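# Set the worn desk lamp's head over the farthest holding mark

## Task

Position the lamp so that its head sits above the numbered mark that is as far from the lamp's base as possible while the lamp still holds itself up unaided. One joint is worn, so the lamp droops if it is extended too far or jolted. The centre of the head must end at a height above the bench roughly equal to the head's width. The base is loose and must finish upright at the spot it occupies now. At the end the grippers must have let go and moved away, and the lamp must keep this pose on its own, not because the robot holds it. Nothing may be pushed or dropped off the table.

## Robot and tools

Robot: two arms, left_arm and right_arm, each with 7 revolute joints and a parallel two-finger gripper. The names are labels only; they do not match the sides of any camera image.

Frame: all printed gripper poses share one scene frame in metres. The origin is on the table surface midway between the arms, +z is up, +x points out across the table, and left_arm sits on the +y side. Each state line shows end_effector_position and end_effector_quat_wxyz per arm. The printed position is the point between the pads when closed and can be off, especially at long reach. Fingers point along the gripper's +z and open and close along its y. Closed fingertips stick out about 33 mm past that point, open ones about 9 mm, and closing pushes the tips roughly 24 mm farther out, so keep that clearance above surfaces.

Tool execute_actions takes "actions", a list holding zero or one item, plus optional "pictures" (boolean).
- Empty list: no command; returns the state with camera pictures.
- Motion item: {"rows": [...], "steps": n}, n from 7 to 15 (default 15). Each step lasts 1/30 s. Rows are used one per step; if there are fewer rows than steps the last row repeats. Up to 15 rows.
- Wait item: {"steps": n} with no rows, n up to 300; it returns once n steps have elapsed since the previous result, counting your reply time.
A rejected call moves nothing.

Each row is a single flat list of 20 numbers covering both arms, even if only one moves: left_arm joints 1-7, left position, left force_limit, left speed, then the same 10 for right_arm. Joint values are absolute target angles in radians, in the same column order as the Joint positions line: waist (-2.744..2.744), shoulder (-1.784..1.784), upper arm roll (-2.901..2.901), elbow (-3.042..-0.152), forearm roll (-2.807..2.807), wrist pitch (0.544..4.517), wrist roll (-3.016..3.016). True ends may differ by up to 0.018 rad. A target beyond a range end by more than 0.018 and farther out than the joint's current angle is refused; one past the real end is clipped there and reported as "joint sent to its limit" (possibly about an earlier action). Absence of that line does not prove room remains.

Gripper triple, each in [-1, 1], absolute commands, not offsets: position +1 = fully open (140 mm), about -0.8 = pads touching, -1 = close until blocked. force_limit: about 14 N at -1, 60 N at 0, 107 N at +1. speed: about 30 mm/s at -1, 140 at 0, 250 at +1. To leave a gripper unchanged, resend its previous three numbers; a 0 is a real command.

Motion limits: each step the commanded joint target is capped near the measured angle (0.248 rad for waist, shoulder, upper arm roll, elbow; 0.677 forearm roll; 0.715 wrist pitch; 1.54 wrist roll), and if targets would move the gripper over 70 mm from where it is, all are pulled back. Big moves therefore take several calls. Arms keep heading to the last row while you think or wait, until they all nearly stop or a step is HELD.

Timing: the simulation runs during your replies. Each motion result is captured 7 steps before the action finishes; those steps run afterward, before your next action.

Result lines: state line per arm; Joint positions and Joint velocities (rad, rad/s, per arm); joint torques (raw drive output, with offset and noise) and External joint torques (estimated outside load including friction and held weight; may read "no reading"). object_status: 0 moving, 1 blocked while opening, 2 blocked while closing (a grip), 3 reached target or pads met (a thin item may still be held). To grip, send -1 and confirm 2. Stopped fingers stay until the position number changes by 0.01 or more or the object yields. To squeeze harder while status is 2, raise force_limit and switch position between -1 and -0.98. position_measured is in counts: 3 open, 230 closed, not linear. HELD marks steps where your row was not fully sent. "joint command not followed" means the clearance check altered joint targets; the gripper part still ran. MOTOR HOT warns of overheating; holding loads heats motors, and at the limit the arm brakes (OVER-TEMPERATURE FAULT).

Faults: if a joint's contact torque hits its limit (Nm: waist 35, shoulder 35, upper arm roll 32, elbow 30, forearm roll 12, wrist pitch 12, wrist roll 12) or any outside force on the arm, tool or load reaches 40 N (held weight included), that arm halts for 10 s and drops the rest of the call.

zoom_image: {"camera": one of cam_high (672x504), cam_left_wrist (616x616), cam_right_wrist (616x616), "region": [x0, y0, x1, y1]} in pixels of that camera's newest image, origin top-left, at most 504x504. Useful for reading mark numbers and checking head height and base position.

finished_scene: {"scene": current scene number}; ends and grades the scene irreversibly. Replying without any tool call ends everything.

Cautions: move the lamp gently, since jolts make the worn joint sag; do not drag or tip the base; avoid arm-to-arm contact and hard pushes; never let objects leave the table. Release, back away, then check that the lamp holds before finishing.

Each tool is called after "Emit:" by a JSON object that holds its "op" and its "data", one argument or row to a line.

## Session

Emit:
{"op": "execute_actions", "data": {
  "actions": []
}}

Scene clock: 0.00 s of 6600.00 s.
left_arm: end_effector_position=(+0.4090, -0.0701, +0.3069) position_measured=3 object_status=3 end_effector_quat_wxyz=(+0.351, -0.466, +0.806, -0.101) | right_arm: end_effector_position=(+0.3888, -0.5566, +0.1503) position_measured=3 object_status=3 end_effector_quat_wxyz=(+0.238, +0.966, -0.104, -0.002)
Joint positions: left_arm=[-1.282  0.238 -0.018 -1.729  0.824  1.998 -0.937] | right_arm=[-0.317 -0.261  0.043 -2.615 -0.642  2.292 -1.117]
Joint velocities: left_arm=[ 0.    -0.001  0.002 -0.001 -0.001  0.001  0.001] | right_arm=[ 0.     0.     0.     0.     0.001 -0.001 -0.001]
Joint torques (N m, as the joint torque sensors report them, + toward a larger angle): no reading
External joint torques (N m, as the arm's controller estimates them; a push from outside toward a larger angle lowers the number): no reading

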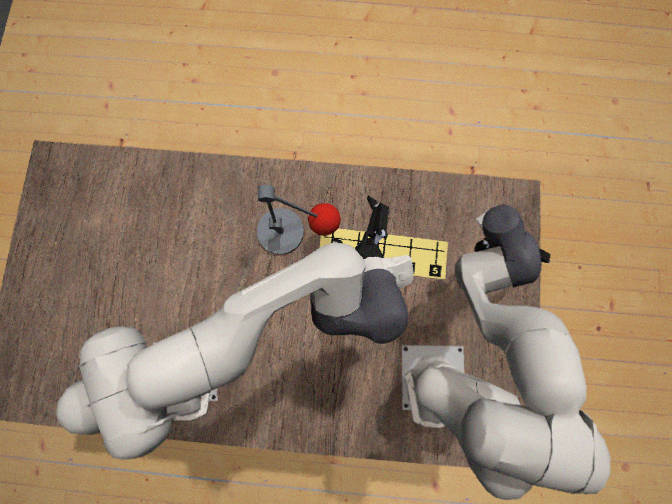

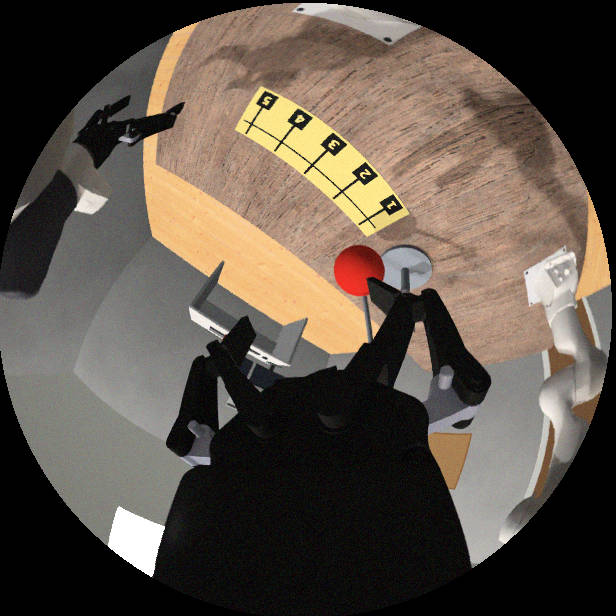

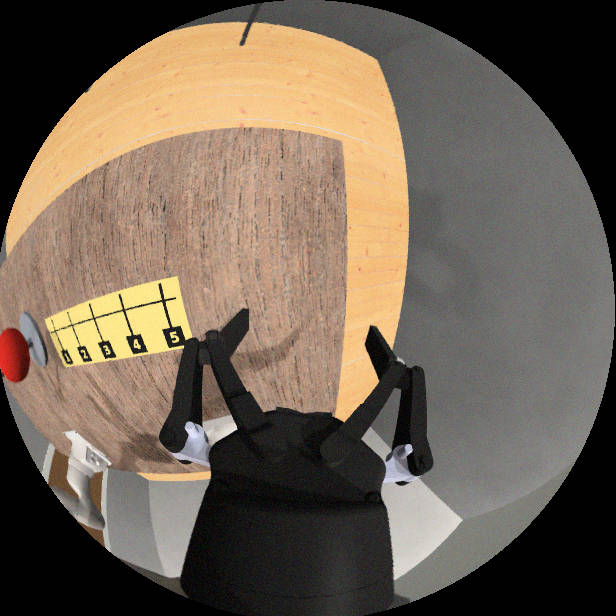

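Emit:
{"op": "execute_actions", "data": {
  "actions": [
    {"rows":[[-1.3,0.2,0,-1.8,0,2.0,-1.567,-0.1,0.3,0,-0.1,-0.2,0,-2.4,0,2.2,0.6,1,-0.4,0]]}
  ]
}}

Emit:
{"op": "execute_actions", "data": {
  "actions": [
    {"steps":20}
  ]
}}

Emit:
{"op": "execute_actions", "data": {
  "actions": [
    {"rows":[[-1.1,-0.3,0,-2.92,0,3.0,-1.567,-0.1,0.3,0,-0.1,-0.2,0,-2.4,0,2.2,0.6,1,-0.4,0]]}
  ]
}}

Emit:
{"op": "execute_actions", "data": {
  "actions": [
    {"steps":30}
  ]
}}

Emit:
{"op": "execute_actions", "data": {
  "actions": [
    {"rows":[[-0.685,-0.05,0,-2.97,0,3.6,-1.567,-0.1,0.3,0,0.48,0.12,0,-2.1,0,2.22,0.65,1,-0.4,0]]}
  ]
}}

Emit:
{"op": "execute_actions", "data": {
  "actions": [
    {"steps":15}
  ]
}}

Emit:
{"op": "execute_actions", "data": {
  "actions": [
    {"rows":[[-0.685,0.12,0,-2.96,0,3.9,-1.567,-0.1,0.3,0,0.56,0.225,0,-1.975,0,2.2,0.7,1,-0.4,0]]}
  ]
}}

Emit:
{"op": "execute_actions", "data": {
  "actions": [
    {"rows":[[-0.685,0.3,0,-2.92,0,4.02,-1.567,-0.1,0.3,0,0.56,0.225,0,-1.975,0,2.2,0.7,1,-0.4,0]]}
  ]
}}

Emit:
{"op": "execute_actions", "data": {
  "actions": [
    {"steps":12}
  ],
  "pictures": true
}}

Scene clock: 1.00 s of 6600.00 s.
left_arm: end_effector_position=(+0.2919, -0.0787, +0.2356) position_measured=55 object_status=0 end_effector_quat_wxyz=(+0.130, -0.669, +0.730, -0.051) | right_arm: end_effector_position=(+0.4585, -0.4266, +0.1758) position_measured=3 object_status=3 end_effector_quat_wxyz=(+0.061, +0.852, -0.518, +0.043)
Joint positions: left_arm=[-1.293  0.212 -0.007 -1.781  0.309  1.999 -1.155] | right_arm=[-0.138 -0.211  0.008 -2.437 -0.185  2.237 -0.429]
Joint velocities: left_arm=[-0.04  -0.069  0.031 -0.168 -1.83   0.001 -0.994] | right_arm=[ 0.496  0.102 -0.038  0.505  1.54  -0.181  3.395]
Joint torques (N m, as the joint torque sensors report them, + toward a larger angle): left_arm=[ -0.96 -40.45   2.47  26.07   0.73   2.43  -0.18] | right_arm=[ -0.88 -22.6   -3.31  19.99   1.44   1.3    0.83]
External joint torques (N m, as the arm's controller estimates them; a push from outside toward a larger angle lowers the number): left_arm=[-0.76 -1.07  2.28  0.39 -1.01 -0.09 -0.2 ] | right_arm=[ 1.84 -0.21 -0.57  1.56  1.44 -0.34  0.87]
Steps of this call (steps 1 to 22: nothing new was sent; steps 23 to 30: the first 8 steps of this action). Readings (joint positions | what the end effector reports):
23: left_arm=[-1.284 0.234 -0.016 -1.734 0.769 1.999 -0.961] | right_arm=[-0.297 -0.253 0.032 -2.598 -0.591 2.282 -1.059] | left_arm position_measured=3 object_status=0 | right_arm position_measured=3 object_status=3
24: left_arm=[-1.285 0.229 -0.014 -1.742 0.704 1.999 -0.986] | right_arm=[-0.272 -0.243 0.026 -2.572 -0.531 2.275 -0.990] | left_arm position_measured=9 object_status=0 | right_arm position_measured=3 object_status=3
26: left_arm=[-1.288 0.222 -0.012 -1.756 0.573 1.999 -1.036] | right_arm=[-0.223 -0.230 0.019 -2.522 -0.415 2.263 -0.836] | left_arm position_measured=24 object_status=0 | right_arm position_measured=3 object_status=3
30: the state above

Scene clock: 1.67 s of 6600.00 s.
left_arm: end_effector_position=(+0.2179, -0.1027, +0.2222) position_measured=141 object_status=3 end_effector_quat_wxyz=(-0.002, +0.833, -0.553, +0.000) | right_arm: end_effector_position=(+0.4637, -0.3778, +0.1811) position_measured=3 object_status=3 end_effector_quat_wxyz=(-0.000, -0.505, +0.863, -0.002)
Joint positions: left_arm=[-1.299  0.202 -0.003 -1.799  0.004  1.999 -1.518] | right_arm=[-0.102 -0.201  0.001 -2.402 -0.005  2.203  0.481]
Joint velocities: left_arm=[ 0.002  0.     0.002 -0.001 -0.009 -0.    -0.151] | right_arm=[ 0.001  0.002  0.001  0.001  0.004 -0.005  0.379]
Joint torques (N m, as the joint torque sensors report them, + toward a larger angle): left_arm=[ -0.62 -39.71   2.51  24.69  -0.05   2.67  -0.06] | right_arm=[  1.36 -24.32  -1.32  24.74   1.79   2.09   0.24]
External joint torques (N m, as the arm's controller estimates them; a push from outside toward a larger angle lowers the number): left_arm=[-0.9  -1.16  2.08  0.61 -0.86  0.16 -0.06] | right_arm=[ 1.39 -0.67 -1.11  1.74  1.16 -0.38  0.24]
Kept back: nothing.
Steps of this call (steps 1 to 7: the last 7 steps of your previous action; steps 8 to 20: the robot went on to your last target). Readings (joint positions | what the end effector reports):
1: left_arm=[-1.294 0.209 -0.006 -1.786 0.243 1.999 -1.193] | right_arm=[-0.125 -0.209 0.008 -2.423 -0.141 2.232 -0.323] | left_arm position_measured=62 object_status=0 | right_arm position_measured=3 object_status=3
2: left_arm=[-1.296 0.207 -0.005 -1.791 0.185 1.999 -1.232] | right_arm=[-0.115 -0.208 0.008 -2.415 -0.108 2.227 -0.227] | left_arm position_measured=70 object_status=0 | right_arm position_measured=3 object_status=3
4: left_arm=[-1.298 0.205 -0.004 -1.796 0.107 1.999 -1.297] | right_arm=[-0.106 -0.206 0.006 -2.406 -0.063 2.220 -0.065] | left_arm position_measured=85 object_status=0 | right_arm position_measured=3 object_status=3
8: left_arm=[-1.299 0.203 -0.003 -1.798 0.037 1.999 -1.392] | right_arm=[-0.102 -0.202 0.003 -2.403 -0.024 2.210 0.169] | left_arm position_measured=116 object_status=0 | right_arm position_measured=3 object_status=3
20: the state above

Scene clock: 1.93 s of 6600.00 s.
left_arm: end_effector_position=(+0.2926, -0.0971, +0.2736) position_measured=141 object_status=3 end_effector_quat_wxyz=(+0.067, +0.855, -0.497, +0.131) | right_arm: end_effector_position=(+0.4636, -0.3777, +0.1811) position_measured=3 object_status=3 end_effector_quat_wxyz=(-0.000, -0.476, +0.880, -0.002)
Joint positions: left_arm=[-1.187  0.019 -0.006 -2.007  0.004  2.322 -1.527] | right_arm=[-0.102 -0.201  0.001 -2.402 -0.004  2.202  0.548]
Joint velocities: left_arm=[ 0.323 -0.77   0.053 -0.745  0.     1.195 -0.032] | right_arm=[-0.    -0.001 -0.001 -0.001  0.002 -0.002  0.157]
Joint torques (N m, as the joint torque sensors report them, + toward a larger angle): left_arm=[ -1.89 -31.33  -1.14  27.4    0.37   4.04  -0.02] | right_arm=[  1.34 -24.41  -1.    24.55   1.75   2.13   0.17]
External joint torques (N m, as the arm's controller estimates them; a push from outside toward a larger angle lowers the number): left_arm=[ 1.72 -1.87  2.38  0.36 -0.41  0.65 -0.04] | right_arm=[ 1.4  -0.69 -0.76  1.62  1.11 -0.33  0.17]
Steps of this call (steps 1 to 8: the first 8 steps of this action). Readings (joint positions | what the end effector reports):
1: left_arm=[-1.289 0.189 -0.009 -1.822 0.004 2.034 -1.519] | right_arm=[-0.102 -0.201 0.001 -2.402 -0.005 2.203 0.493] | left_arm position_measured=141 object_status=3 | right_arm position_measured=3 object_status=3
2: left_arm=[-1.275 0.168 -0.012 -1.850 0.004 2.073 -1.520] | right_arm=[-0.102 -0.201 0.001 -2.402 -0.005 2.202 0.503] | left_arm position_measured=141 object_status=3 | right_arm position_measured=3 object_status=3
4: left_arm=[-1.243 0.122 -0.011 -1.901 0.004 2.153 -1.523] | right_arm=[-0.102 -0.201 0.001 -2.402 -0.005 2.202 0.521] | left_arm position_measured=141 object_status=3 | right_arm position_measured=3 object_status=3
8: the state above

Scene clock: 2.93 s of 6600.00 s.
left_arm: end_effector_position=(+0.2189, +0.0961, +0.1020) position_measured=141 object_status=3 end_effector_quat_wxyz=(+0.080, +0.879, -0.439, +0.165) | right_arm: end_effector_position=(+0.4636, -0.3777, +0.1811) position_measured=3 object_status=3 end_effector_quat_wxyz=(-0.000, -0.455, +0.890, -0.002)
Joint positions: left_arm=[-1.102 -0.298  0.002 -2.919  0.003  2.99  -1.561] | right_arm=[-0.102 -0.201  0.001 -2.402 -0.004  2.202  0.593]
Joint velocities: left_arm=[-0.003 -0.002 -0.001 -0.001  0.     0.043 -0.01 ] | right_arm=[-0.     0.    -0.    -0.001 -0.001  0.001  0.007]
Joint torques (N m, as the joint torque sensors report them, + toward a larger angle): left_arm=[  1.34 -18.36  -1.2   18.71  -0.28   3.73   0.  ] | right_arm=[  1.44 -24.27  -0.71  24.69   1.75   2.16   0.16]
External joint torques (N m, as the arm's controller estimates them; a push from outside toward a larger angle lowers the number): left_arm=[ 1.49 -2.29 -0.76 -0.01 -0.74  0.53 -0.01] | right_arm=[ 1.41 -0.56 -0.55  1.75  1.11 -0.29  0.16]
Kept back: nothing.
Steps of this call (steps 1 to 7: the last 7 steps of your previous action; steps 8 to 30: the robot went on to your last target). Readings (joint positions | what the end effector reports):
1: left_arm=[-1.177 -0.009 -0.005 -2.035 0.004 2.365 -1.528] | right_arm=[-0.102 -0.201 0.001 -2.402 -0.004 2.202 0.552] | left_arm position_measured=141 object_status=3 | right_arm position_measured=3 object_status=3
2: left_arm=[-1.167 -0.038 -0.004 -2.065 0.004 2.409 -1.530] | right_arm=[-0.102 -0.201 0.001 -2.402 -0.004 2.202 0.557] | left_arm position_measured=141 object_status=3 | right_arm position_measured=3 object_status=3
4: left_arm=[-1.148 -0.106 -0.003 -2.136 0.004 2.501 -1.532] | right_arm=[-0.102 -0.201 0.001 -2.402 -0.004 2.202 0.564] | left_arm position_measured=141 object_status=3 | right_arm position_measured=3 object_status=3
8: left_arm=[-1.111 -0.273 0.000 -2.396 0.003 2.762 -1.543] | right_arm=[-0.102 -0.201 0.001 -2.402 -0.004 2.202 0.575] | left_arm position_measured=141 object_status=3 | right_arm position_measured=3 object_status=3
30: the state above

Scene clock: 3.20 s of 6600.00 s.
left_arm: end_effector_position=(+0.3299, +0.1878, +0.0680) position_measured=141 object_status=3 end_effector_quat_wxyz=(+0.070, +0.926, -0.292, +0.231) | right_arm: end_effector_position=(+0.5223, -0.2460, +0.1659) position_measured=3 object_status=3 end_effector_quat_wxyz=(-0.000, -0.558, +0.830, -0.002)
Joint positions: left_arm=[-0.782 -0.093 -0.002 -2.958  0.003  3.352 -1.561] | right_arm=[ 0.162  0.024 -0.011 -2.186 -0.005  2.211  0.608]
Joint velocities: left_arm=[ 1.003  0.459  0.072 -0.111 -0.027  1.191 -0.005] | right_arm=[1.042 0.549 0.081 0.419 0.001 0.032 0.047]
Joint torques (N m, as the joint torque sensors report them, + toward a larger angle): left_arm=[ -3.37 -20.97  -2.47  15.82   0.41   4.1    0.05] | right_arm=[ -0.93 -38.    -0.06  23.55   1.22   2.2    0.15]
External joint torques (N m, as the arm's controller estimates them; a push from outside toward a larger angle lowers the number): left_arm=[ 1.44  2.2   1.63  0.24 -0.65  0.62  0.01] | right_arm=[ 1.7  -0.93  1.57  2.33  0.62  0.24  0.13]
Steps of this call (steps 1 to 8: the first 8 steps of this action). Readings (joint positions | what the end effector reports):
1: left_arm=[-1.072 -0.274 -0.007 -2.920 0.005 3.044 -1.561] | right_arm=[-0.079 -0.179 -0.009 -2.374 -0.005 2.200 0.595] | left_arm position_measured=141 object_status=3 | right_arm position_measured=3 object_status=3
2: left_arm=[-1.030 -0.235 -0.008 -2.924 0.005 3.100 -1.561] | right_arm=[-0.048 -0.144 -0.013 -2.336 -0.005 2.202 0.598] | left_arm position_measured=141 object_status=3 | right_arm position_measured=3 object_status=3
4: left_arm=[-0.944 -0.171 -0.006 -2.938 0.004 3.192 -1.561] | right_arm=[0.019 -0.077 -0.013 -2.269 -0.005 2.206 0.601] | left_arm position_measured=141 object_status=3 | right_arm position_measured=3 object_status=3
8: the state above

Scene clock: 3.70 s of 6600.00 s.
left_arm: end_effector_position=(+0.3847, +0.2108, +0.1016) position_measured=141 object_status=3 end_effector_quat_wxyz=(+0.080, +0.914, -0.237, +0.318) | right_arm: end_effector_position=(+0.4771, -0.0663, +0.1511) position_measured=3 object_status=3 end_effector_quat_wxyz=(-0.002, -0.679, +0.735, -0.001)
Joint positions: left_arm=[-0.687 -0.053  0.003 -2.969  0.001  3.585 -1.563] | right_arm=[ 0.482  0.119  0.005 -2.103 -0.004  2.218  0.635]
Joint velocities: left_arm=[ 0.     0.002 -0.    -0.001  0.001  0.076 -0.   ] | right_arm=[-0.012  0.001 -0.054  0.01  -0.001  0.003  0.033]
Joint torques (N m, as the joint torque sensors report them, + toward a larger angle): left_arm=[  1.48 -19.49  -1.18  14.08   0.07   3.82   0.12] | right_arm=[ -0.26 -35.35   0.38  25.12   1.68   2.73   0.16]
External joint torques (N m, as the arm's controller estimates them; a push from outside toward a larger angle lowers the number): left_arm=[ 1.5   0.34 -1.12  0.23 -0.13  0.37  0.1 ] | right_arm=[-0.86 -1.03 -0.33  2.59  1.05  0.33  0.17]
Kept back: nothing.
Steps of this call (steps 1 to 7: the last 7 steps of your previous action; steps 8 to 15: the robot went on to your last target). Readings (joint positions | what the end effector reports):
1: left_arm=[-0.750 -0.079 -0.000 -2.962 0.002 3.395 -1.562] | right_arm=[0.199 0.040 -0.010 -2.173 -0.005 2.211 0.610] | left_arm position_measured=141 object_status=3 | right_arm position_measured=3 object_status=3
2: left_arm=[-0.726 -0.068 0.002 -2.965 0.001 3.431 -1.562] | right_arm=[0.237 0.055 -0.009 -2.162 -0.005 2.212 0.611] | left_arm position_measured=141 object_status=3 | right_arm position_measured=3 object_status=3
4: left_arm=[-0.701 -0.057 0.003 -2.968 0.001 3.485 -1.562] | right_arm=[0.312 0.077 -0.007 -2.143 -0.005 2.213 0.615] | left_arm position_measured=141 object_status=3 | right_arm position_measured=3 object_status=3
8: left_arm=[-0.689 -0.053 0.003 -2.969 0.001 3.547 -1.563] | right_arm=[0.444 0.111 0.004 -2.112 -0.004 2.216 0.624] | left_arm position_measured=141 object_status=3 | right_arm position_measured=3 object_status=3
15: the state above

Scene clock: 3.97 s of 6600.00 s.
left_arm: end_effector_position=(+0.3922, +0.2068, +0.0871) position_measured=141 object_status=3 end_effector_quat_wxyz=(+0.089, +0.900, -0.233, +0.356) | right_arm: end_effector_position=(+0.4810, -0.0100, +0.1427) position_measured=3 object_status=3 end_effector_quat_wxyz=(-0.001, -0.694, +0.720, -0.001)
Joint positions: left_arm=[-0.686  0.115  0.002 -2.963  0.     3.83  -1.564] | right_arm=[ 0.56   0.223  0.004 -1.983 -0.004  2.206  0.67 ]
Joint velocities: left_arm=[ 0.002  0.049 -0.     0.005  0.001  0.402 -0.001] | right_arm=[ 0.045  0.051 -0.     0.055  0.001 -0.025  0.082]
Joint torques (N m, as the joint torque sensors report them, + toward a larger angle): left_arm=[  1.34 -22.37  -0.95  11.94  -0.06   3.83   0.  ] | right_arm=[ -2.12 -41.23  -1.99  25.66   1.67   2.2    0.12]
External joint torques (N m, as the arm's controller estimates them; a push from outside toward a larger angle lowers the number): left_arm=[ 1.29  0.88 -1.12  0.91 -0.1   0.34 -0.02] | right_arm=[ 1.44 -0.97  1.05  1.88  1.07 -0.36  0.12]
Steps of this call (steps 1 to 8: the first 8 steps of this action). Readings (joint positions | what the end effector reports):
1: left_arm=[-0.686 -0.021 0.003 -2.962 0.000 3.636 -1.563] | right_arm=[0.495 0.140 -0.005 -2.071 -0.004 2.211 0.641] | left_arm position_measured=141 object_status=3 | right_arm position_measured=3 object_status=3
2: left_arm=[-0.686 0.025 0.002 -2.957 0.000 3.685 -1.563] | right_arm=[0.511 0.167 -0.007 -2.036 -0.004 2.211 0.647] | left_arm position_measured=141 object_status=3 | right_arm position_measured=3 object_status=3
4: left_arm=[-0.686 0.085 0.002 -2.961 0.000 3.752 -1.563] | right_arm=[0.538 0.201 -0.003 -2.001 -0.004 2.210 0.656] | left_arm position_measured=141 object_status=3 | right_arm position_measured=3 object_status=3
8: the state above

Scene clock: 4.47 s of 6600.00 s.
left_arm: end_effector_position=(+0.3925, +0.2069, +0.0537) position_measured=141 object_status=3 end_effector_quat_wxyz=(+0.091, +0.898, -0.232, +0.363) | right_arm: end_effector_position=(+0.4828, -0.0100, +0.1442) position_measured=3 object_status=3 end_effector_quat_wxyz=(-0.000, -0.686, +0.728, -0.002)
Joint positions: left_arm=[-0.686  0.295  0.002 -2.925  0.     3.987 -1.564] | right_arm=[ 0.561  0.225  0.001 -1.977 -0.004  2.202  0.69 ]
Joint velocities: left_arm=[ 0.001  0.053  0.     0.037 -0.     0.176 -0.   ] | right_arm=[ 0.     0.001 -0.     0.001  0.    -0.001  0.016]
Joint torques (N m, as the joint torque sensors report them, + toward a larger angle): left_arm=[  0.59 -24.74  -0.24   8.7   -0.05   4.14  -0.07] | right_arm=[ -0.34 -39.66  -0.3   24.96   1.67   2.08   0.13]
External joint torques (N m, as the arm's controller estimates them; a push from outside toward a larger angle lowers the number): left_arm=[ 0.51  1.81 -0.62  0.51  0.05  0.5  -0.09] | right_arm=[-0.34 -1.53 -0.51  2.03  1.04 -0.37  0.13]
Steps of this call (steps 1 to 7: the last 7 steps of your previous action; steps 8 to 15: the first 8 steps of this action). Readings (joint positions | what the end effector reports):
8: left_arm=[-0.686 0.150 0.002 -2.947 0.000 3.907 -1.564] | right_arm=[0.561 0.225 0.002 -1.977 -0.004 2.203 0.685] | left_arm position_measured=141 object_status=3 | right_arm position_measured=3 object_status=3
9: left_arm=[-0.686 0.199 0.002 -2.934 0.000 3.928 -1.564] | right_arm=[0.561 0.225 0.002 -1.977 -0.004 2.203 0.686] | left_arm position_measured=141 object_status=3 | right_arm position_measured=3 object_status=3
11: left_arm=[-0.686 0.263 0.002 -2.928 0.000 3.955 -1.564] | right_arm=[0.561 0.225 0.001 -1.977 -0.004 2.202 0.687] | left_arm position_measured=141 object_status=3 | right_arm position_measured=3 object_status=3
15: the state above

Scene clock: 4.87 s of 6600.00 s.
left_arm: end_effector_position=(+0.3977, +0.2041, +0.0615) position_measured=141 object_status=3 end_effector_quat_wxyz=(+0.094, +0.893, -0.231, +0.376) | right_arm: end_effector_position=(+0.4828, -0.0101, +0.1442) position_measured=3 object_status=3 end_effector_quat_wxyz=(-0.000, -0.685, +0.729, -0.001)
Joint positions: left_arm=[-0.686  0.298  0.002 -2.921  0.     4.014 -1.564] | right_arm=[ 0.561  0.225  0.001 -1.977 -0.004  2.202  0.694]
Joint velocities: left_arm=[-0.001  0.001  0.    -0.001 -0.001  0.016 -0.002] | right_arm=[-0.001 -0.    -0.001  0.    -0.    -0.001  0.005]
Joint torques (N m, as the joint torque sensors report them, + toward a larger angle): left_arm=[  0.47 -23.84  -0.18   9.1   -0.11   3.87  -0.14] | right_arm=[ -0.37 -39.4   -0.56  24.54   1.71   2.13   0.09]
External joint torques (N m, as the arm's controller estimates them; a push from outside toward a larger angle lowers the number): left_arm=[ 0.46  1.38 -0.5   1.42 -0.03  0.39 -0.16] | right_arm=[-0.36 -1.07 -0.76  1.51  1.07 -0.33  0.09]
Kept back: nothing.
Steps of this call (steps 1 to 7: the last 7 steps of your previous action; steps 8 to 12: the robot went on to your last target). Readings (joint positions | what the end effector reports):
1: left_arm=[-0.686 0.296 0.002 -2.924 0.000 3.992 -1.564] | right_arm=[0.561 0.225 0.001 -1.977 -0.004 2.202 0.691] | left_arm position_measured=141 object_status=3 | right_arm position_measured=3 object_status=3
2: left_arm=[-0.686 0.297 0.002 -2.923 0.000 3.997 -1.564] | right_arm=[0.561 0.225 0.001 -1.977 -0.004 2.202 0.691] | left_arm position_measured=141 object_status=3 | right_arm position_measured=3 object_status=3
4: left_arm=[-0.686 0.297 0.002 -2.922 0.000 4.003 -1.564] | right_arm=[0.561 0.225 0.001 -1.977 -0.004 2.202 0.692] | left_arm position_measured=141 object_status=3 | right_arm position_measured=3 object_status=3
8: left_arm=[-0.686 0.298 0.002 -2.922 0.000 4.011 -1.564] | right_arm=[0.561 0.225 0.001 -1.977 -0.004 2.202 0.693] | left_arm position_measured=141 object_status=3 | right_arm position_measured=3 object_status=3
12: the state above

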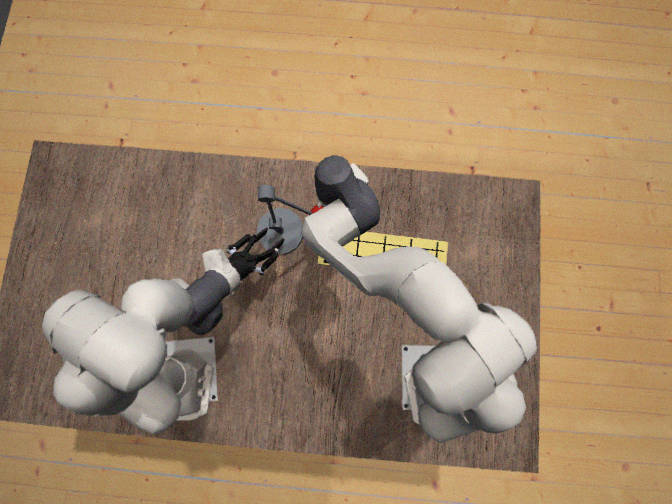

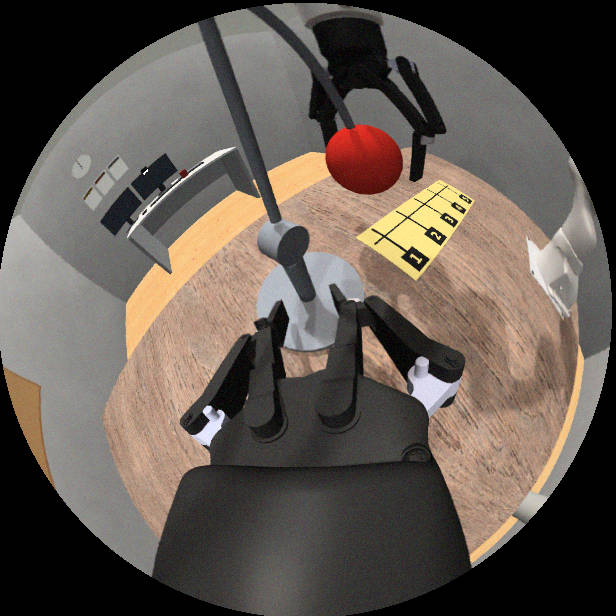

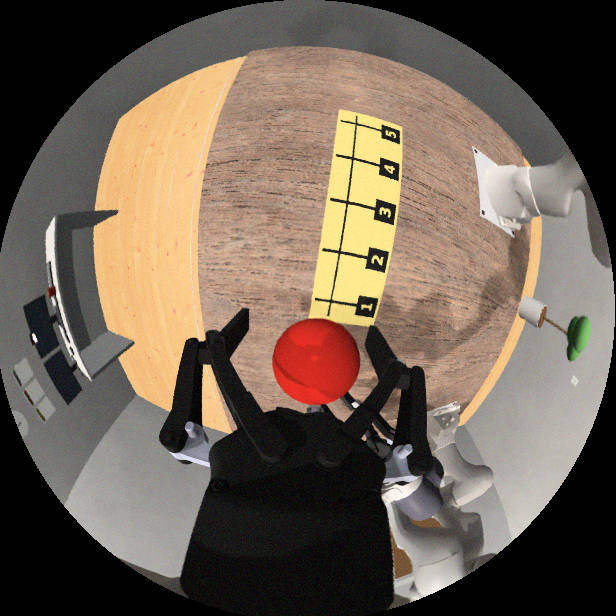

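Emit:
{"op": "execute_actions", "data": {
  "actions": [
    {"rows":[[-0.678,0.335,0,-2.865,0,3.97,-1.567,-0.1,0.3,0,0.6,0.255,0,-1.94,0,2.19,0.65,1,-0.4,0]],"steps":9}
  ]
}}

Emit:
{"op": "execute_actions", "data": {
  "actions": [
    {"rows":[[-0.678,0.355,0,-2.81,0,3.947,-1.567,-0.1,0.3,0,0.635,0.296,0,-1.885,0,2.181,0.65,1,-0.4,0]]}
  ]
}}

Emit:
{"op": "execute_actions", "data": {
  "actions": [
    {"steps":10}
  ],
  "pictures": true
}}

Scene clock: 5.33 s of 6600.00 s.
left_arm: end_effector_position=(+0.4056, +0.2015, +0.0585) position_measured=141 object_status=3 end_effector_quat_wxyz=(+0.093, +0.893, -0.230, +0.375) | right_arm: end_effector_position=(+0.4841, -0.0027, +0.1445) position_measured=3 object_status=3 end_effector_quat_wxyz=(+0.001, -0.690, +0.724, -0.002)
Joint positions: left_arm=[-0.683  0.315  0.002 -2.895  0.     4.004 -1.564] | right_arm=[ 0.575  0.238 -0.004 -1.958 -0.004  2.199  0.687]
Joint velocities: left_arm=[ 0.044  0.251  0.001  0.405  0.001 -0.193 -0.   ] | right_arm=[ 0.232  0.194  0.     0.238 -0.    -0.024 -0.107]
Joint torques (N m, as the joint torque sensors report them, + toward a larger angle): left_arm=[  0.58 -26.67  -0.03   6.57  -0.08   3.04  -0.01] | right_arm=[  3.86 -39.41   2.74  22.1    1.65   1.7   -0.34]
External joint torques (N m, as the arm's controller estimates them; a push from outside toward a larger angle lowers the number): left_arm=[ 0.88  1.36 -0.21  1.4   0.01 -0.67 -0.02] | right_arm=[ 1.26 -0.61 -0.56  1.06  0.99 -0.34 -0.35]
Steps of this call (steps 1 to 12: the robot went on to your last target; steps 13 to 14: the first 2 steps of this action). Readings (joint positions | what the end effector reports):
13: left_arm=[-0.684 0.305 0.002 -2.910 0.000 4.011 -1.564] | right_arm=[0.567 0.230 -0.003 -1.968 -0.004 2.199 0.691] | left_arm position_measured=141 object_status=3 | right_arm position_measured=3 object_status=3
14: the state above

Scene clock: 5.83 s of 6600.00 s.
left_arm: end_effector_position=(+0.4305, +0.1901, +0.0545) position_measured=141 object_status=3 end_effector_quat_wxyz=(+0.093, +0.894, -0.228, +0.375) | right_arm: end_effector_position=(+0.4734, +0.0393, +0.1396) position_measured=3 object_status=3 end_effector_quat_wxyz=(-0.001, +0.722, -0.692, +0.002)
Joint positions: left_arm=[-0.679  0.352  0.002 -2.813  0.     3.956 -1.564] | right_arm=[ 0.634  0.294  0.001 -1.89  -0.004  2.185  0.661]
Joint velocities: left_arm=[-0.001  0.014  0.001  0.022 -0.001 -0.039 -0.   ] | right_arm=[ 0.018  0.02  -0.     0.025 -0.001 -0.015 -0.02 ]
Joint torques (N m, as the joint torque sensors report them, + toward a larger angle): left_arm=[  1.58 -25.36   0.08   9.29  -0.09   3.11  -0.04] | right_arm=[ -0.36 -42.34  -0.23  24.93   1.68   2.06  -0.51]
External joint torques (N m, as the arm's controller estimates them; a push from outside toward a larger angle lowers the number): left_arm=[ 1.6   2.65 -0.26  0.63 -0.07 -0.39 -0.06] | right_arm=[ 1.28 -1.11  1.11  1.58  1.06 -0.42 -0.51]
Steps of this call (steps 1 to 7: the last 7 steps of your previous action; steps 8 to 15: the first 8 steps of this action). Readings (joint positions | what the end effector reports):
8: left_arm=[-0.680 0.338 0.002 -2.856 0.000 3.975 -1.564] | right_arm=[0.605 0.263 -0.002 -1.929 -0.004 2.190 0.668] | left_arm position_measured=141 object_status=3 | right_arm position_measured=3 object_status=3
9: left_arm=[-0.680 0.344 0.002 -2.841 0.000 3.970 -1.564] | right_arm=[0.612 0.273 -0.003 -1.914 -0.004 2.190 0.667] | left_arm position_measured=141 object_status=3 | right_arm position_measured=3 object_status=3
11: left_arm=[-0.680 0.349 0.002 -2.822 0.000 3.964 -1.564] | right_arm=[0.624 0.286 -0.002 -1.898 -0.004 2.188 0.665] | left_arm position_measured=141 object_status=3 | right_arm position_measured=3 object_status=3
15: the state above

Scene clock: 6.17 s of 6600.00 s.
left_arm: end_effector_position=(+0.4299, +0.1904, +0.0526) position_measured=141 object_status=3 end_effector_quat_wxyz=(+0.092, +0.895, -0.229, +0.372) | right_arm: end_effector_position=(+0.4736, +0.0396, +0.1401) position_measured=3 object_status=3 end_effector_quat_wxyz=(-0.000, +0.724, -0.690, +0.002)
Joint positions: left_arm=[-0.679  0.353  0.002 -2.812  0.     3.951 -1.564] | right_arm=[ 0.634  0.295  0.001 -1.887 -0.004  2.183  0.657]
Joint velocities: left_arm=[ 0.     0.    -0.002 -0.001  0.    -0.006 -0.002] | right_arm=[ 0.001  0.     0.001  0.001 -0.    -0.002 -0.008]
Joint torques (N m, as the joint torque sensors report them, + toward a larger angle): left_arm=[  1.09 -26.75  -0.69  10.34  -0.02   3.05  -0.07] | right_arm=[  0.62 -41.54  -0.2   24.82   1.69   2.16  -0.35]
External joint torques (N m, as the arm's controller estimates them; a push from outside toward a larger angle lowers the number): left_arm=[ 1.17  1.4  -0.97  1.43 -0.01 -0.46 -0.09] | right_arm=[ 0.63 -0.99 -0.47  1.68  1.05 -0.3  -0.35]
Kept back: nothing.
Steps of this call (steps 1 to 7: the last 7 steps of your previous action; steps 8 to 10: the robot went on to your last target). Readings (joint positions | what the end effector reports):
1: left_arm=[-0.679 0.352 0.002 -2.812 0.000 3.955 -1.564] | right_arm=[0.634 0.295 0.001 -1.889 -0.004 2.185 0.661] | left_arm position_measured=141 object_status=3 | right_arm position_measured=3 object_status=3
2: left_arm=[-0.679 0.352 0.002 -2.812 0.000 3.954 -1.564] | right_arm=[0.634 0.295 0.001 -1.888 -0.004 2.185 0.660] | left_arm position_measured=141 object_status=3 | right_arm position_measured=3 object_status=3
4: left_arm=[-0.679 0.353 0.002 -2.812 0.000 3.953 -1.564] | right_arm=[0.634 0.295 0.001 -1.888 -0.004 2.184 0.659] | left_arm position_measured=141 object_status=3 | right_arm position_measured=3 object_status=3
8: left_arm=[-0.679 0.353 0.002 -2.812 0.000 3.951 -1.564] | right_arm=[0.634 0.295 0.001 -1.887 -0.004 2.184 0.658] | left_arm position_measured=141 object_status=3 | right_arm position_measured=3 object_status=3
10: the state above

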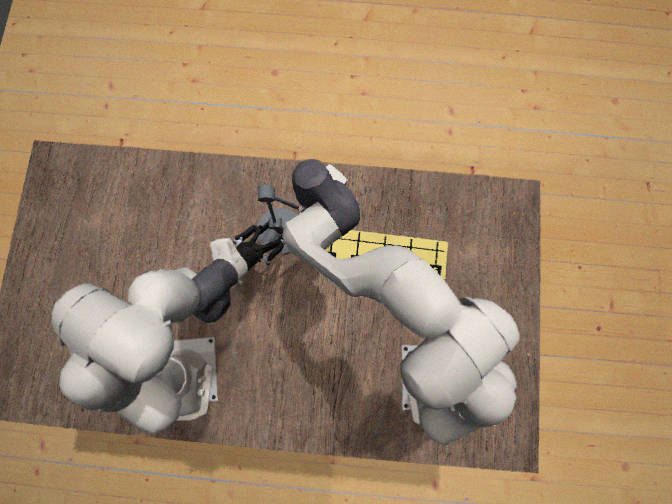

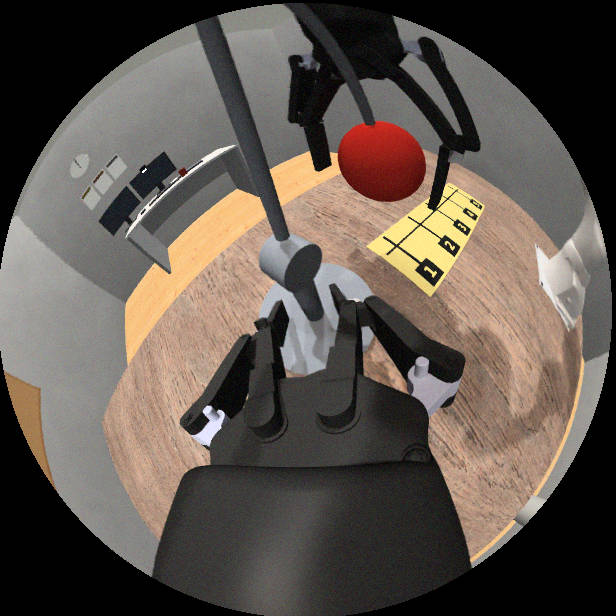

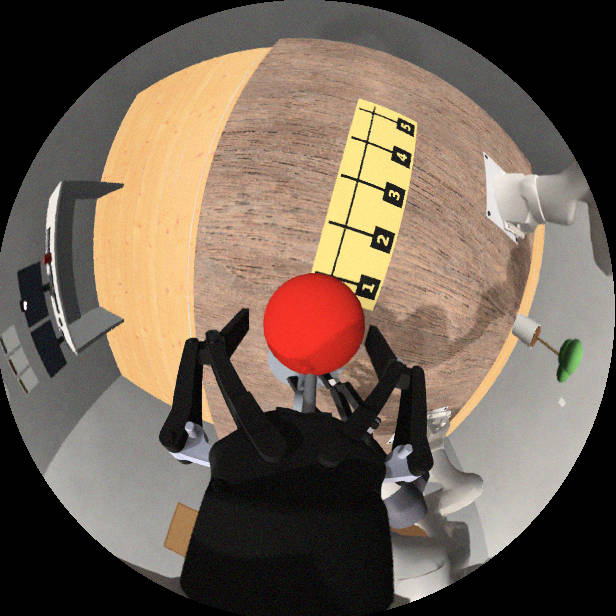

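Emit:
{"op": "execute_actions", "data": {
  "actions": [
    {"rows":[[-0.68,0.354,0,-2.811,0,3.95,-1.567,-1,0.3,-0.4,0.646,0.299,0,-1.885,0,2.181,0.66,-1,-0.3,-0.4]]}
  ]
}}

Emit:
{"op": "execute_actions", "data": {
  "actions": [
    {"steps":13}
  ]
}}

Emit:
{"op": "execute_actions", "data": {
  "actions": [
    {"rows":[[-0.677,0.354,0,-2.813,0,3.95,-1.567,-1,0.3,-0.4,0.642,0.293,0,-1.897,0,2.19,0.658,-1,-0.3,-0.4],[-0.674,0.354,0,-2.815,0,3.95,-1.567,-1,0.3,-0.4,0.636,0.284,0,-1.914,0,2.2,0.656,-1,-0.3,-0.4],[-0.672,0.353,0,-2.816,0,3.95,-1.567,-1,0.3,-0.4,0.628,0.273,0,-1.935,0,2.211,0.654,-1,-0.3,-0.4],[-0.672,0.353,0,-2.816,0,3.95,-1.567,-1,0.3,-0.4,0.62,0.261,0,-1.957,0,2.222,0.652,-1,-0.3,-0.4],[-0.672,0.353,0,-2.816,0,3.95,-1.567,-1,0.3,-0.4,0.611,0.249,0,-1.979,0,2.233,0.65,-1,-0.3,-0.4],[-0.672,0.353,0,-2.816,0,3.95,-1.567,-1,0.3,-0.4,0.602,0.237,0,-2.001,0,2.244,0.647,-1,-0.3,-0.4],[-0.672,0.353,0,-2.816,0,3.95,-1.567,-1,0.3,-0.4,0.593,0.225,0,-2.023,0,2.255,0.644,-1,-0.3,-0.4],[-0.672,0.353,0,-2.816,0,3.95,-1.567,-1,0.3,-0.4,0.584,0.213,0,-2.045,0,2.265,0.641,-1,-0.3,-0.4],[-0.672,0.353,0,-2.816,0,3.95,-1.567,-1,0.3,-0.4,0.575,0.201,0,-2.067,0,2.275,0.638,-1,-0.3,-0.4],[-0.672,0.353,0,-2.816,0,3.95,-1.567,-1,0.3,-0.4,0.566,0.189,0,-2.089,0,2.285,0.634,-1,-0.3,-0.4],[-0.672,0.353,0,-2.816,0,3.95,-1.567,-1,0.3,-0.4,0.557,0.177,0,-2.11,0,2.295,0.63,-1,-0.3,-0.4],[-0.672,0.353,0,-2.816,0,3.95,-1.567,-1,0.3,-0.4,0.548,0.166,0,-2.131,0,2.305,0.626,-1,-0.3,-0.4],[-0.672,0.353,0,-2.816,0,3.95,-1.567,-1,0.3,-0.4,0.538,0.155,0,-2.152,0,2.315,0.621,-1,-0.3,-0.4],[-0.672,0.353,0,-2.816,0,3.95,-1.567,-1,0.3,-0.4,0.528,0.144,0,-2.172,0,2.324,0.616,-1,-0.3,-0.4],[-0.672,0.353,0,-2.816,0,3.95,-1.567,-1,0.3,-0.4,0.518,0.133,0,-2.192,0,2.333,0.611,-1,-0.3,-0.4]]}
  ]
}}

Emit:
{"op": "execute_actions", "data": {
  "actions": [
    {"rows":[[-0.672,0.353,0,-2.816,0,3.95,-1.567,-1,0.3,-0.4,0.507,0.123,0,-2.211,0,2.342,0.605,-1,-0.3,-0.4],[-0.672,0.353,0,-2.816,0,3.95,-1.567,-1,0.3,-0.4,0.496,0.113,0,-2.23,0,2.351,0.599,-1,-0.3,-0.4],[-0.672,0.353,0,-2.816,0,3.95,-1.567,-1,0.3,-0.4,0.485,0.103,0,-2.249,0,2.36,0.593,-1,-0.3,-0.4],[-0.672,0.353,0,-2.816,0,3.95,-1.567,-1,0.3,-0.4,0.474,0.094,0,-2.267,0,2.369,0.587,-1,-0.3,-0.4],[-0.672,0.353,0,-2.816,0,3.95,-1.567,-1,0.3,-0.4,0.463,0.085,0,-2.285,0,2.378,0.581,-1,-0.3,-0.4],[-0.672,0.353,0,-2.816,0,3.95,-1.567,-1,0.3,-0.4,0.452,0.076,0,-2.303,0,2.387,0.575,-1,-0.3,-0.4],[-0.672,0.353,0,-2.816,0,3.95,-1.567,-1,0.3,-0.4,0.441,0.067,0,-2.32,0,2.395,0.569,-1,-0.3,-0.4],[-0.672,0.353,0,-2.816,0,3.95,-1.567,-1,0.3,-0.4,0.43,0.059,0,-2.337,0,2.403,0.563,-1,-0.3,-0.4],[-0.672,0.353,0,-2.816,0,3.95,-1.567,-1,0.3,-0.4,0.419,0.051,0,-2.354,0,2.411,0.557,-1,-0.3,-0.4],[-0.672,0.353,0,-2.816,0,3.95,-1.567,-1,0.3,-0.4,0.408,0.043,0,-2.37,0,2.419,0.551,-1,-0.3,-0.4],[-0.672,0.353,0,-2.816,0,3.95,-1.567,-1,0.3,-0.4,0.397,0.035,0,-2.386,0,2.426,0.546,-1,-0.3,-0.4],[-0.672,0.353,0,-2.816,0,3.95,-1.567,-1,0.3,-0.4,0.386,0.027,0,-2.401,0,2.432,0.542,-1,-0.3,-0.4],[-0.672,0.353,0,-2.816,0,3.95,-1.567,-1,0.3,-0.4,0.376,0.02,0,-2.415,0,2.437,0.54,-1,-0.3,-0.4],[-0.672,0.353,0,-2.816,0,3.95,-1.567,-1,0.3,-0.4,0.367,0.014,0,-2.427,0,2.44,0.54,-1,-0.3,-0.4],[-0.672,0.353,0,-2.816,0,3.95,-1.567,-1,0.3,-0.4,0.36,0.01,0,-2.437,0,2.442,0.54,-1,-0.3,-0.4]]}
  ]
}}

Emit:
{"op": "execute_actions", "data": {
  "actions": [
    {"steps":20}
  ],
  "pictures": true
}}

Scene clock: 8.07 s of 6600.00 s.
left_arm: end_effector_position=(+0.4299, +0.1904, +0.0524) position_measured=177 object_status=0 end_effector_quat_wxyz=(+0.092, +0.895, -0.229, +0.372) | right_arm: end_effector_position=(+0.4698, +0.0432, +0.1385) position_measured=39 object_status=0 end_effector_quat_wxyz=(+0.001, +0.727, -0.686, +0.002)
Joint positions: left_arm=[-0.679  0.353  0.002 -2.811  0.     3.95  -1.564] | right_arm=[ 0.644  0.298 -0.    -1.887 -0.004  2.183  0.655]
Joint velocities: left_arm=[-0.    -0.001  0.    -0.001 -0.    -0.001 -0.001] | right_arm=[ 0.001  0.001  0.001  0.     0.     0.    -0.   ]
Joint torques (N m, as the joint torque sensors report them, + toward a larger angle): left_arm=[  0.9  -26.91  -0.94   9.45  -0.11   3.47   0.04] | right_arm=[  0.95 -41.47   0.45  24.54   1.68   2.22   0.13]
External joint torques (N m, as the arm's controller estimates them; a push from outside toward a larger angle lowers the number): left_arm=[ 0.92  1.19 -1.28  0.54 -0.1  -0.04  0.02] | right_arm=[ 1.27 -0.59  0.55  1.29  1.04 -0.25  0.13]
Steps of this call (steps 1 to 15: the robot went on to your last target; steps 16 to 49: nothing new was sent; steps 50 to 57: the first 8 steps of this action). Readings (joint positions | what the end effector reports):
50: left_arm=[-0.679 0.353 0.002 -2.811 0.000 3.950 -1.564] | right_arm=[0.636 0.295 0.000 -1.887 -0.004 2.183 0.655] | left_arm position_measured=141 object_status=0 | right_arm position_measured=3 object_status=0
51: left_arm=[-0.679 0.353 0.002 -2.811 0.000 3.950 -1.564] | right_arm=[0.638 0.296 -0.000 -1.887 -0.004 2.183 0.655] | left_arm position_measured=146 object_status=0 | right_arm position_measured=7 object_status=0
53: left_arm=[-0.679 0.353 0.002 -2.811 0.000 3.950 -1.564] | right_arm=[0.642 0.297 -0.000 -1.887 -0.004 2.183 0.655] | left_arm position_measured=156 object_status=0 | right_arm position_measured=18 object_status=0
57: the state above

Scene clock: 8.50 s of 6600.00 s.
left_arm: end_effector_position=(+0.4285, +0.1880, +0.0526) position_measured=200 object_status=2 end_effector_quat_wxyz=(+0.093, +0.894, -0.231, +0.372) | right_arm: end_effector_position=(+0.4695, +0.0434, +0.1388) position_measured=81 object_status=0 end_effector_quat_wxyz=(+0.001, +0.727, -0.686, +0.001)
Joint positions: left_arm=[-0.681  0.353 -0.    -2.812  0.001  3.951 -1.564] | right_arm=[ 0.645  0.297 -0.    -1.886 -0.004  2.181  0.655]
Joint velocities: left_arm=[-0.     0.001 -0.001  0.001  0.001 -0.    -0.001] | right_arm=[-0.001  0.001 -0.001  0.     0.002 -0.001  0.003]
Joint torques (N m, as the joint torque sensors report them, + toward a larger angle): left_arm=[  1.34 -27.72   1.73   9.22  -0.35   3.32  -0.1 ] | right_arm=[  0.98 -41.38   0.53  24.01   1.58   2.34   0.12]
External joint torques (N m, as the arm's controller estimates them; a push from outside toward a larger angle lowers the number): left_arm=[ 1.39  0.36  1.44  0.29 -0.34 -0.19 -0.12] | right_arm=[ 1.21 -0.81  0.47  0.93  0.94 -0.11  0.12]
Kept back: nothing.
Steps of this call (steps 1 to 7: the last 7 steps of your previous action; steps 8 to 13: the robot went on to your last target). Readings (joint positions | what the end effector reports):
1: left_arm=[-0.680 0.353 0.001 -2.811 0.001 3.950 -1.564] | right_arm=[0.644 0.298 -0.000 -1.887 -0.004 2.183 0.655] | left_arm position_measured=182 object_status=0 | right_arm position_measured=44 object_status=0
2: left_arm=[-0.681 0.353 -0.000 -2.811 0.001 3.950 -1.564] | right_arm=[0.644 0.298 -0.000 -1.887 -0.004 2.183 0.655] | left_arm position_measured=187 object_status=0 | right_arm position_measured=49 object_status=0
4: left_arm=[-0.681 0.353 -0.000 -2.812 0.001 3.951 -1.564] | right_arm=[0.644 0.298 -0.000 -1.887 -0.004 2.182 0.655] | left_arm position_measured=198 object_status=0 | right_arm position_measured=59 object_status=0
8: left_arm=[-0.681 0.353 -0.000 -2.812 0.001 3.951 -1.564] | right_arm=[0.645 0.297 -0.000 -1.886 -0.004 2.182 0.655] | left_arm position_measured=200 object_status=0 | right_arm position_measured=80 object_status=0
13: the state above

Scene clock: 8.77 s of 6600.00 s.
left_arm: end_effector_position=(+0.4285, +0.1870, +0.0533) position_measured=200 object_status=2 end_effector_quat_wxyz=(+0.093, +0.893, -0.234, +0.373) | right_arm: end_effector_position=(+0.4659, +0.0187, +0.1392) position_measured=81 object_status=2 end_effector_quat_wxyz=(-0.009, +0.716, -0.698, -0.000)
Joint positions: left_arm=[-0.679  0.352 -0.003 -2.812  0.004  3.953 -1.559] | right_arm=[ 0.61   0.229  0.005 -1.989  0.002  2.235  0.655]
Joint velocities: left_arm=[ 0.002 -0.002 -0.002  0.     0.003  0.004  0.026] | right_arm=[-0.248 -0.34   0.    -0.588  0.005  0.217 -0.015]
Joint torques (N m, as the joint torque sensors report them, + toward a larger angle): left_arm=[  4.83 -27.9    3.11   7.34  -1.22   2.88  -0.78] | right_arm=[ -3.33 -33.84  -2.78  17.2    0.11   1.52  -0.65]
External joint torques (N m, as the arm's controller estimates them; a push from outside toward a larger angle lowers the number): left_arm=[ 4.77  0.28  2.74 -1.57 -1.19 -0.61 -0.8 ] | right_arm=[-3.94  1.41 -2.39 -7.14 -0.65 -1.31 -0.6 ]
Steps of this call (steps 1 to 8: the first 8 steps of this action). Readings (joint positions | what the end effector reports):
1: left_arm=[-0.681 0.353 -0.001 -2.812 0.001 3.951 -1.564] | right_arm=[0.645 0.296 -0.000 -1.888 -0.004 2.183 0.655] | left_arm position_measured=200 object_status=2 | right_arm position_measured=81 object_status=2
2: left_arm=[-0.681 0.353 -0.001 -2.812 0.002 3.951 -1.564] | right_arm=[0.644 0.293 0.001 -1.893 -0.003 2.187 0.655] | left_arm position_measured=200 object_status=2 | right_arm position_measured=81 object_status=2
4: left_arm=[-0.680 0.353 -0.002 -2.812 0.003 3.952 -1.563] | right_arm=[0.638 0.278 0.003 -1.916 -0.001 2.202 0.656] | left_arm position_measured=200 object_status=2 | right_arm position_measured=81 object_status=2
8: the state above

Scene clock: 9.27 s of 6600.00 s.
left_arm: end_effector_position=(+0.4285, +0.1872, +0.0531) position_measured=200 object_status=2 end_effector_quat_wxyz=(+0.093, +0.893, -0.235, +0.373) | right_arm: end_effector_position=(+0.4483, -0.0951, +0.1067) position_measured=81 object_status=2 end_effector_quat_wxyz=(+0.001, -0.680, +0.733, +0.001)
Joint positions: left_arm=[-0.679  0.352 -0.003 -2.812  0.004  3.952 -1.557] | right_arm=[ 0.461  0.075  0.006 -2.292  0.002  2.369  0.606]
Joint velocities: left_arm=[-0.001  0.001 -0.     0.001 -0.     0.    -0.002] | right_arm=[-0.311 -0.246 -0.002 -0.511 -0.     0.222 -0.162]
Joint torques (N m, as the joint torque sensors report them, + toward a larger angle): left_arm=[  3.79 -28.33   3.36   6.73  -1.1    3.26  -0.26] | right_arm=[ -3.62 -30.75  -2.74  19.75   0.05   1.93   0.15]
External joint torques (N m, as the arm's controller estimates them; a push from outside toward a larger angle lowers the number): left_arm=[ 3.77 -0.29  3.02 -2.15 -1.08 -0.23 -0.28] | right_arm=[-5.46 -0.09 -3.39 -4.06 -0.51 -0.93  0.13]
Steps of this call (steps 1 to 7: the last 7 steps of your previous action; steps 8 to 15: the first 8 steps of this action). Readings (joint positions | what the end effector reports):
8: left_arm=[-0.679 0.352 -0.003 -2.812 0.004 3.952 -1.557] | right_arm=[0.535 0.141 0.004 -2.159 0.002 2.308 0.640] | left_arm position_measured=200 object_status=2 | right_arm position_measured=81 object_status=2
9: left_arm=[-0.679 0.352 -0.003 -2.812 0.004 3.952 -1.557] | right_arm=[0.524 0.131 0.005 -2.179 0.002 2.317 0.636] | left_arm position_measured=200 object_status=2 | right_arm position_measured=81 object_status=2
11: left_arm=[-0.679 0.352 -0.003 -2.812 0.004 3.952 -1.557] | right_arm=[0.504 0.111 0.005 -2.218 0.002 2.335 0.627] | left_arm position_measured=200 object_status=2 | right_arm position_measured=81 object_status=2
15: the state above

Scene clock: 9.93 s of 6600.00 s.
left_arm: end_effector_position=(+0.4283, +0.1873, +0.0529) position_measured=200 object_status=2 end_effector_quat_wxyz=(+0.093, +0.893, -0.235, +0.372) | right_arm: end_effector_position=(+0.4373, -0.1534, +0.0896) position_measured=81 object_status=2 end_effector_quat_wxyz=(+0.001, -0.669, +0.743, +0.000)
Joint positions: left_arm=[-0.678  0.352 -0.003 -2.812  0.004  3.952 -1.557] | right_arm=[ 0.369  0.009  0.006 -2.432  0.002  2.443  0.544]
Joint velocities: left_arm=[ 0.     0.     0.001  0.    -0.     0.001 -0.004] | right_arm=[-0.004 -0.001  0.    -0.001 -0.     0.006 -0.005]
Joint torques (N m, as the joint torque sensors report them, + toward a larger angle): left_arm=[  3.83 -28.8    2.91   7.35  -1.     3.2   -0.46] | right_arm=[ -5.2  -29.28  -3.84  17.81   0.01   2.04  -0.13]
External joint torques (N m, as the arm's controller estimates them; a push from outside toward a larger angle lowers the number): left_arm=[ 3.74 -0.71  2.51 -1.55 -0.97 -0.31 -0.48] | right_arm=[-5.17 -0.45 -3.81 -2.94 -0.5  -0.46 -0.13]
Kept back: nothing.
Steps of this call (steps 1 to 7: the last 7 steps of your previous action; steps 8 to 20: the robot went on to your last target). Readings (joint positions | what the end effector reports):
1: left_arm=[-0.679 0.352 -0.003 -2.812 0.004 3.952 -1.557] | right_arm=[0.450 0.067 0.006 -2.310 0.002 2.378 0.600] | left_arm position_measured=200 object_status=2 | right_arm position_measured=81 object_status=2
2: left_arm=[-0.679 0.352 -0.003 -2.812 0.004 3.952 -1.557] | right_arm=[0.440 0.058 0.006 -2.327 0.002 2.386 0.595] | left_arm position_measured=200 object_status=2 | right_arm position_measured=81 object_status=2
4: left_arm=[-0.678 0.352 -0.003 -2.811 0.004 3.952 -1.557] | right_arm=[0.418 0.042 0.006 -2.361 0.002 2.402 0.583] | left_arm position_measured=200 object_status=2 | right_arm position_measured=81 object_status=2
8: left_arm=[-0.678 0.352 -0.003 -2.811 0.004 3.952 -1.557] | right_arm=[0.381 0.016 0.006 -2.414 0.002 2.426 0.562] | left_arm position_measured=200 object_status=2 | right_arm position_measured=81 object_status=2
20: the state above

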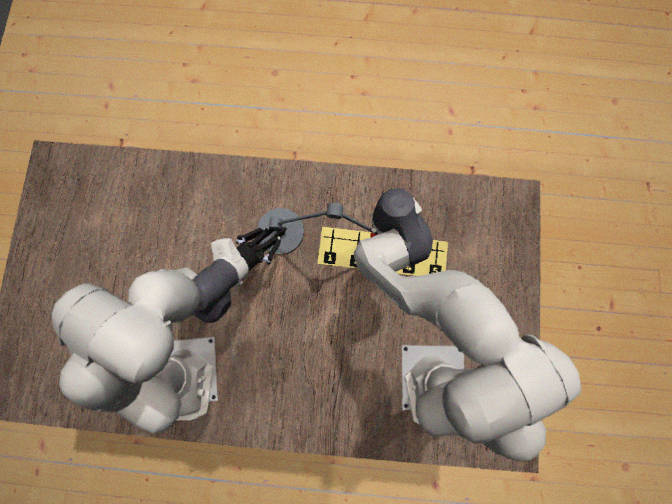

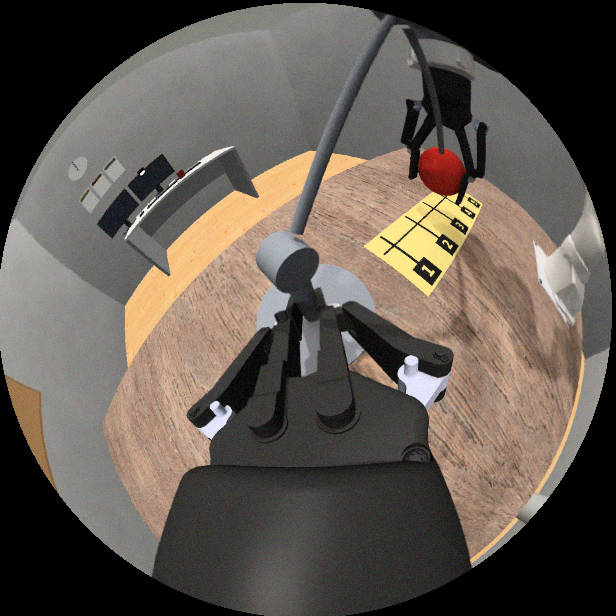

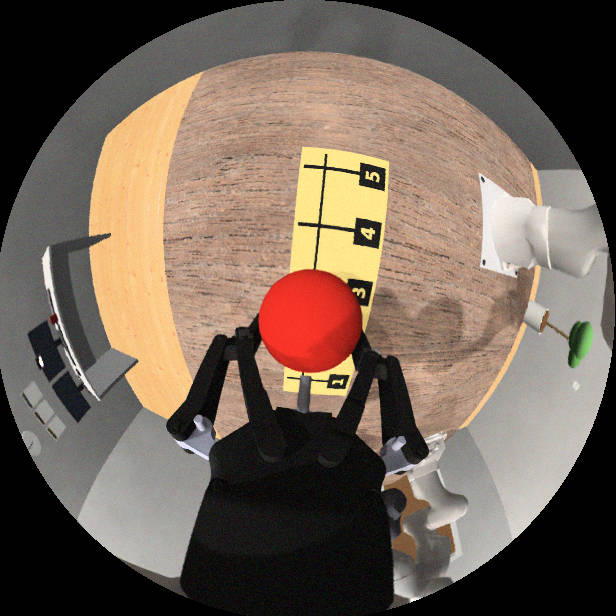

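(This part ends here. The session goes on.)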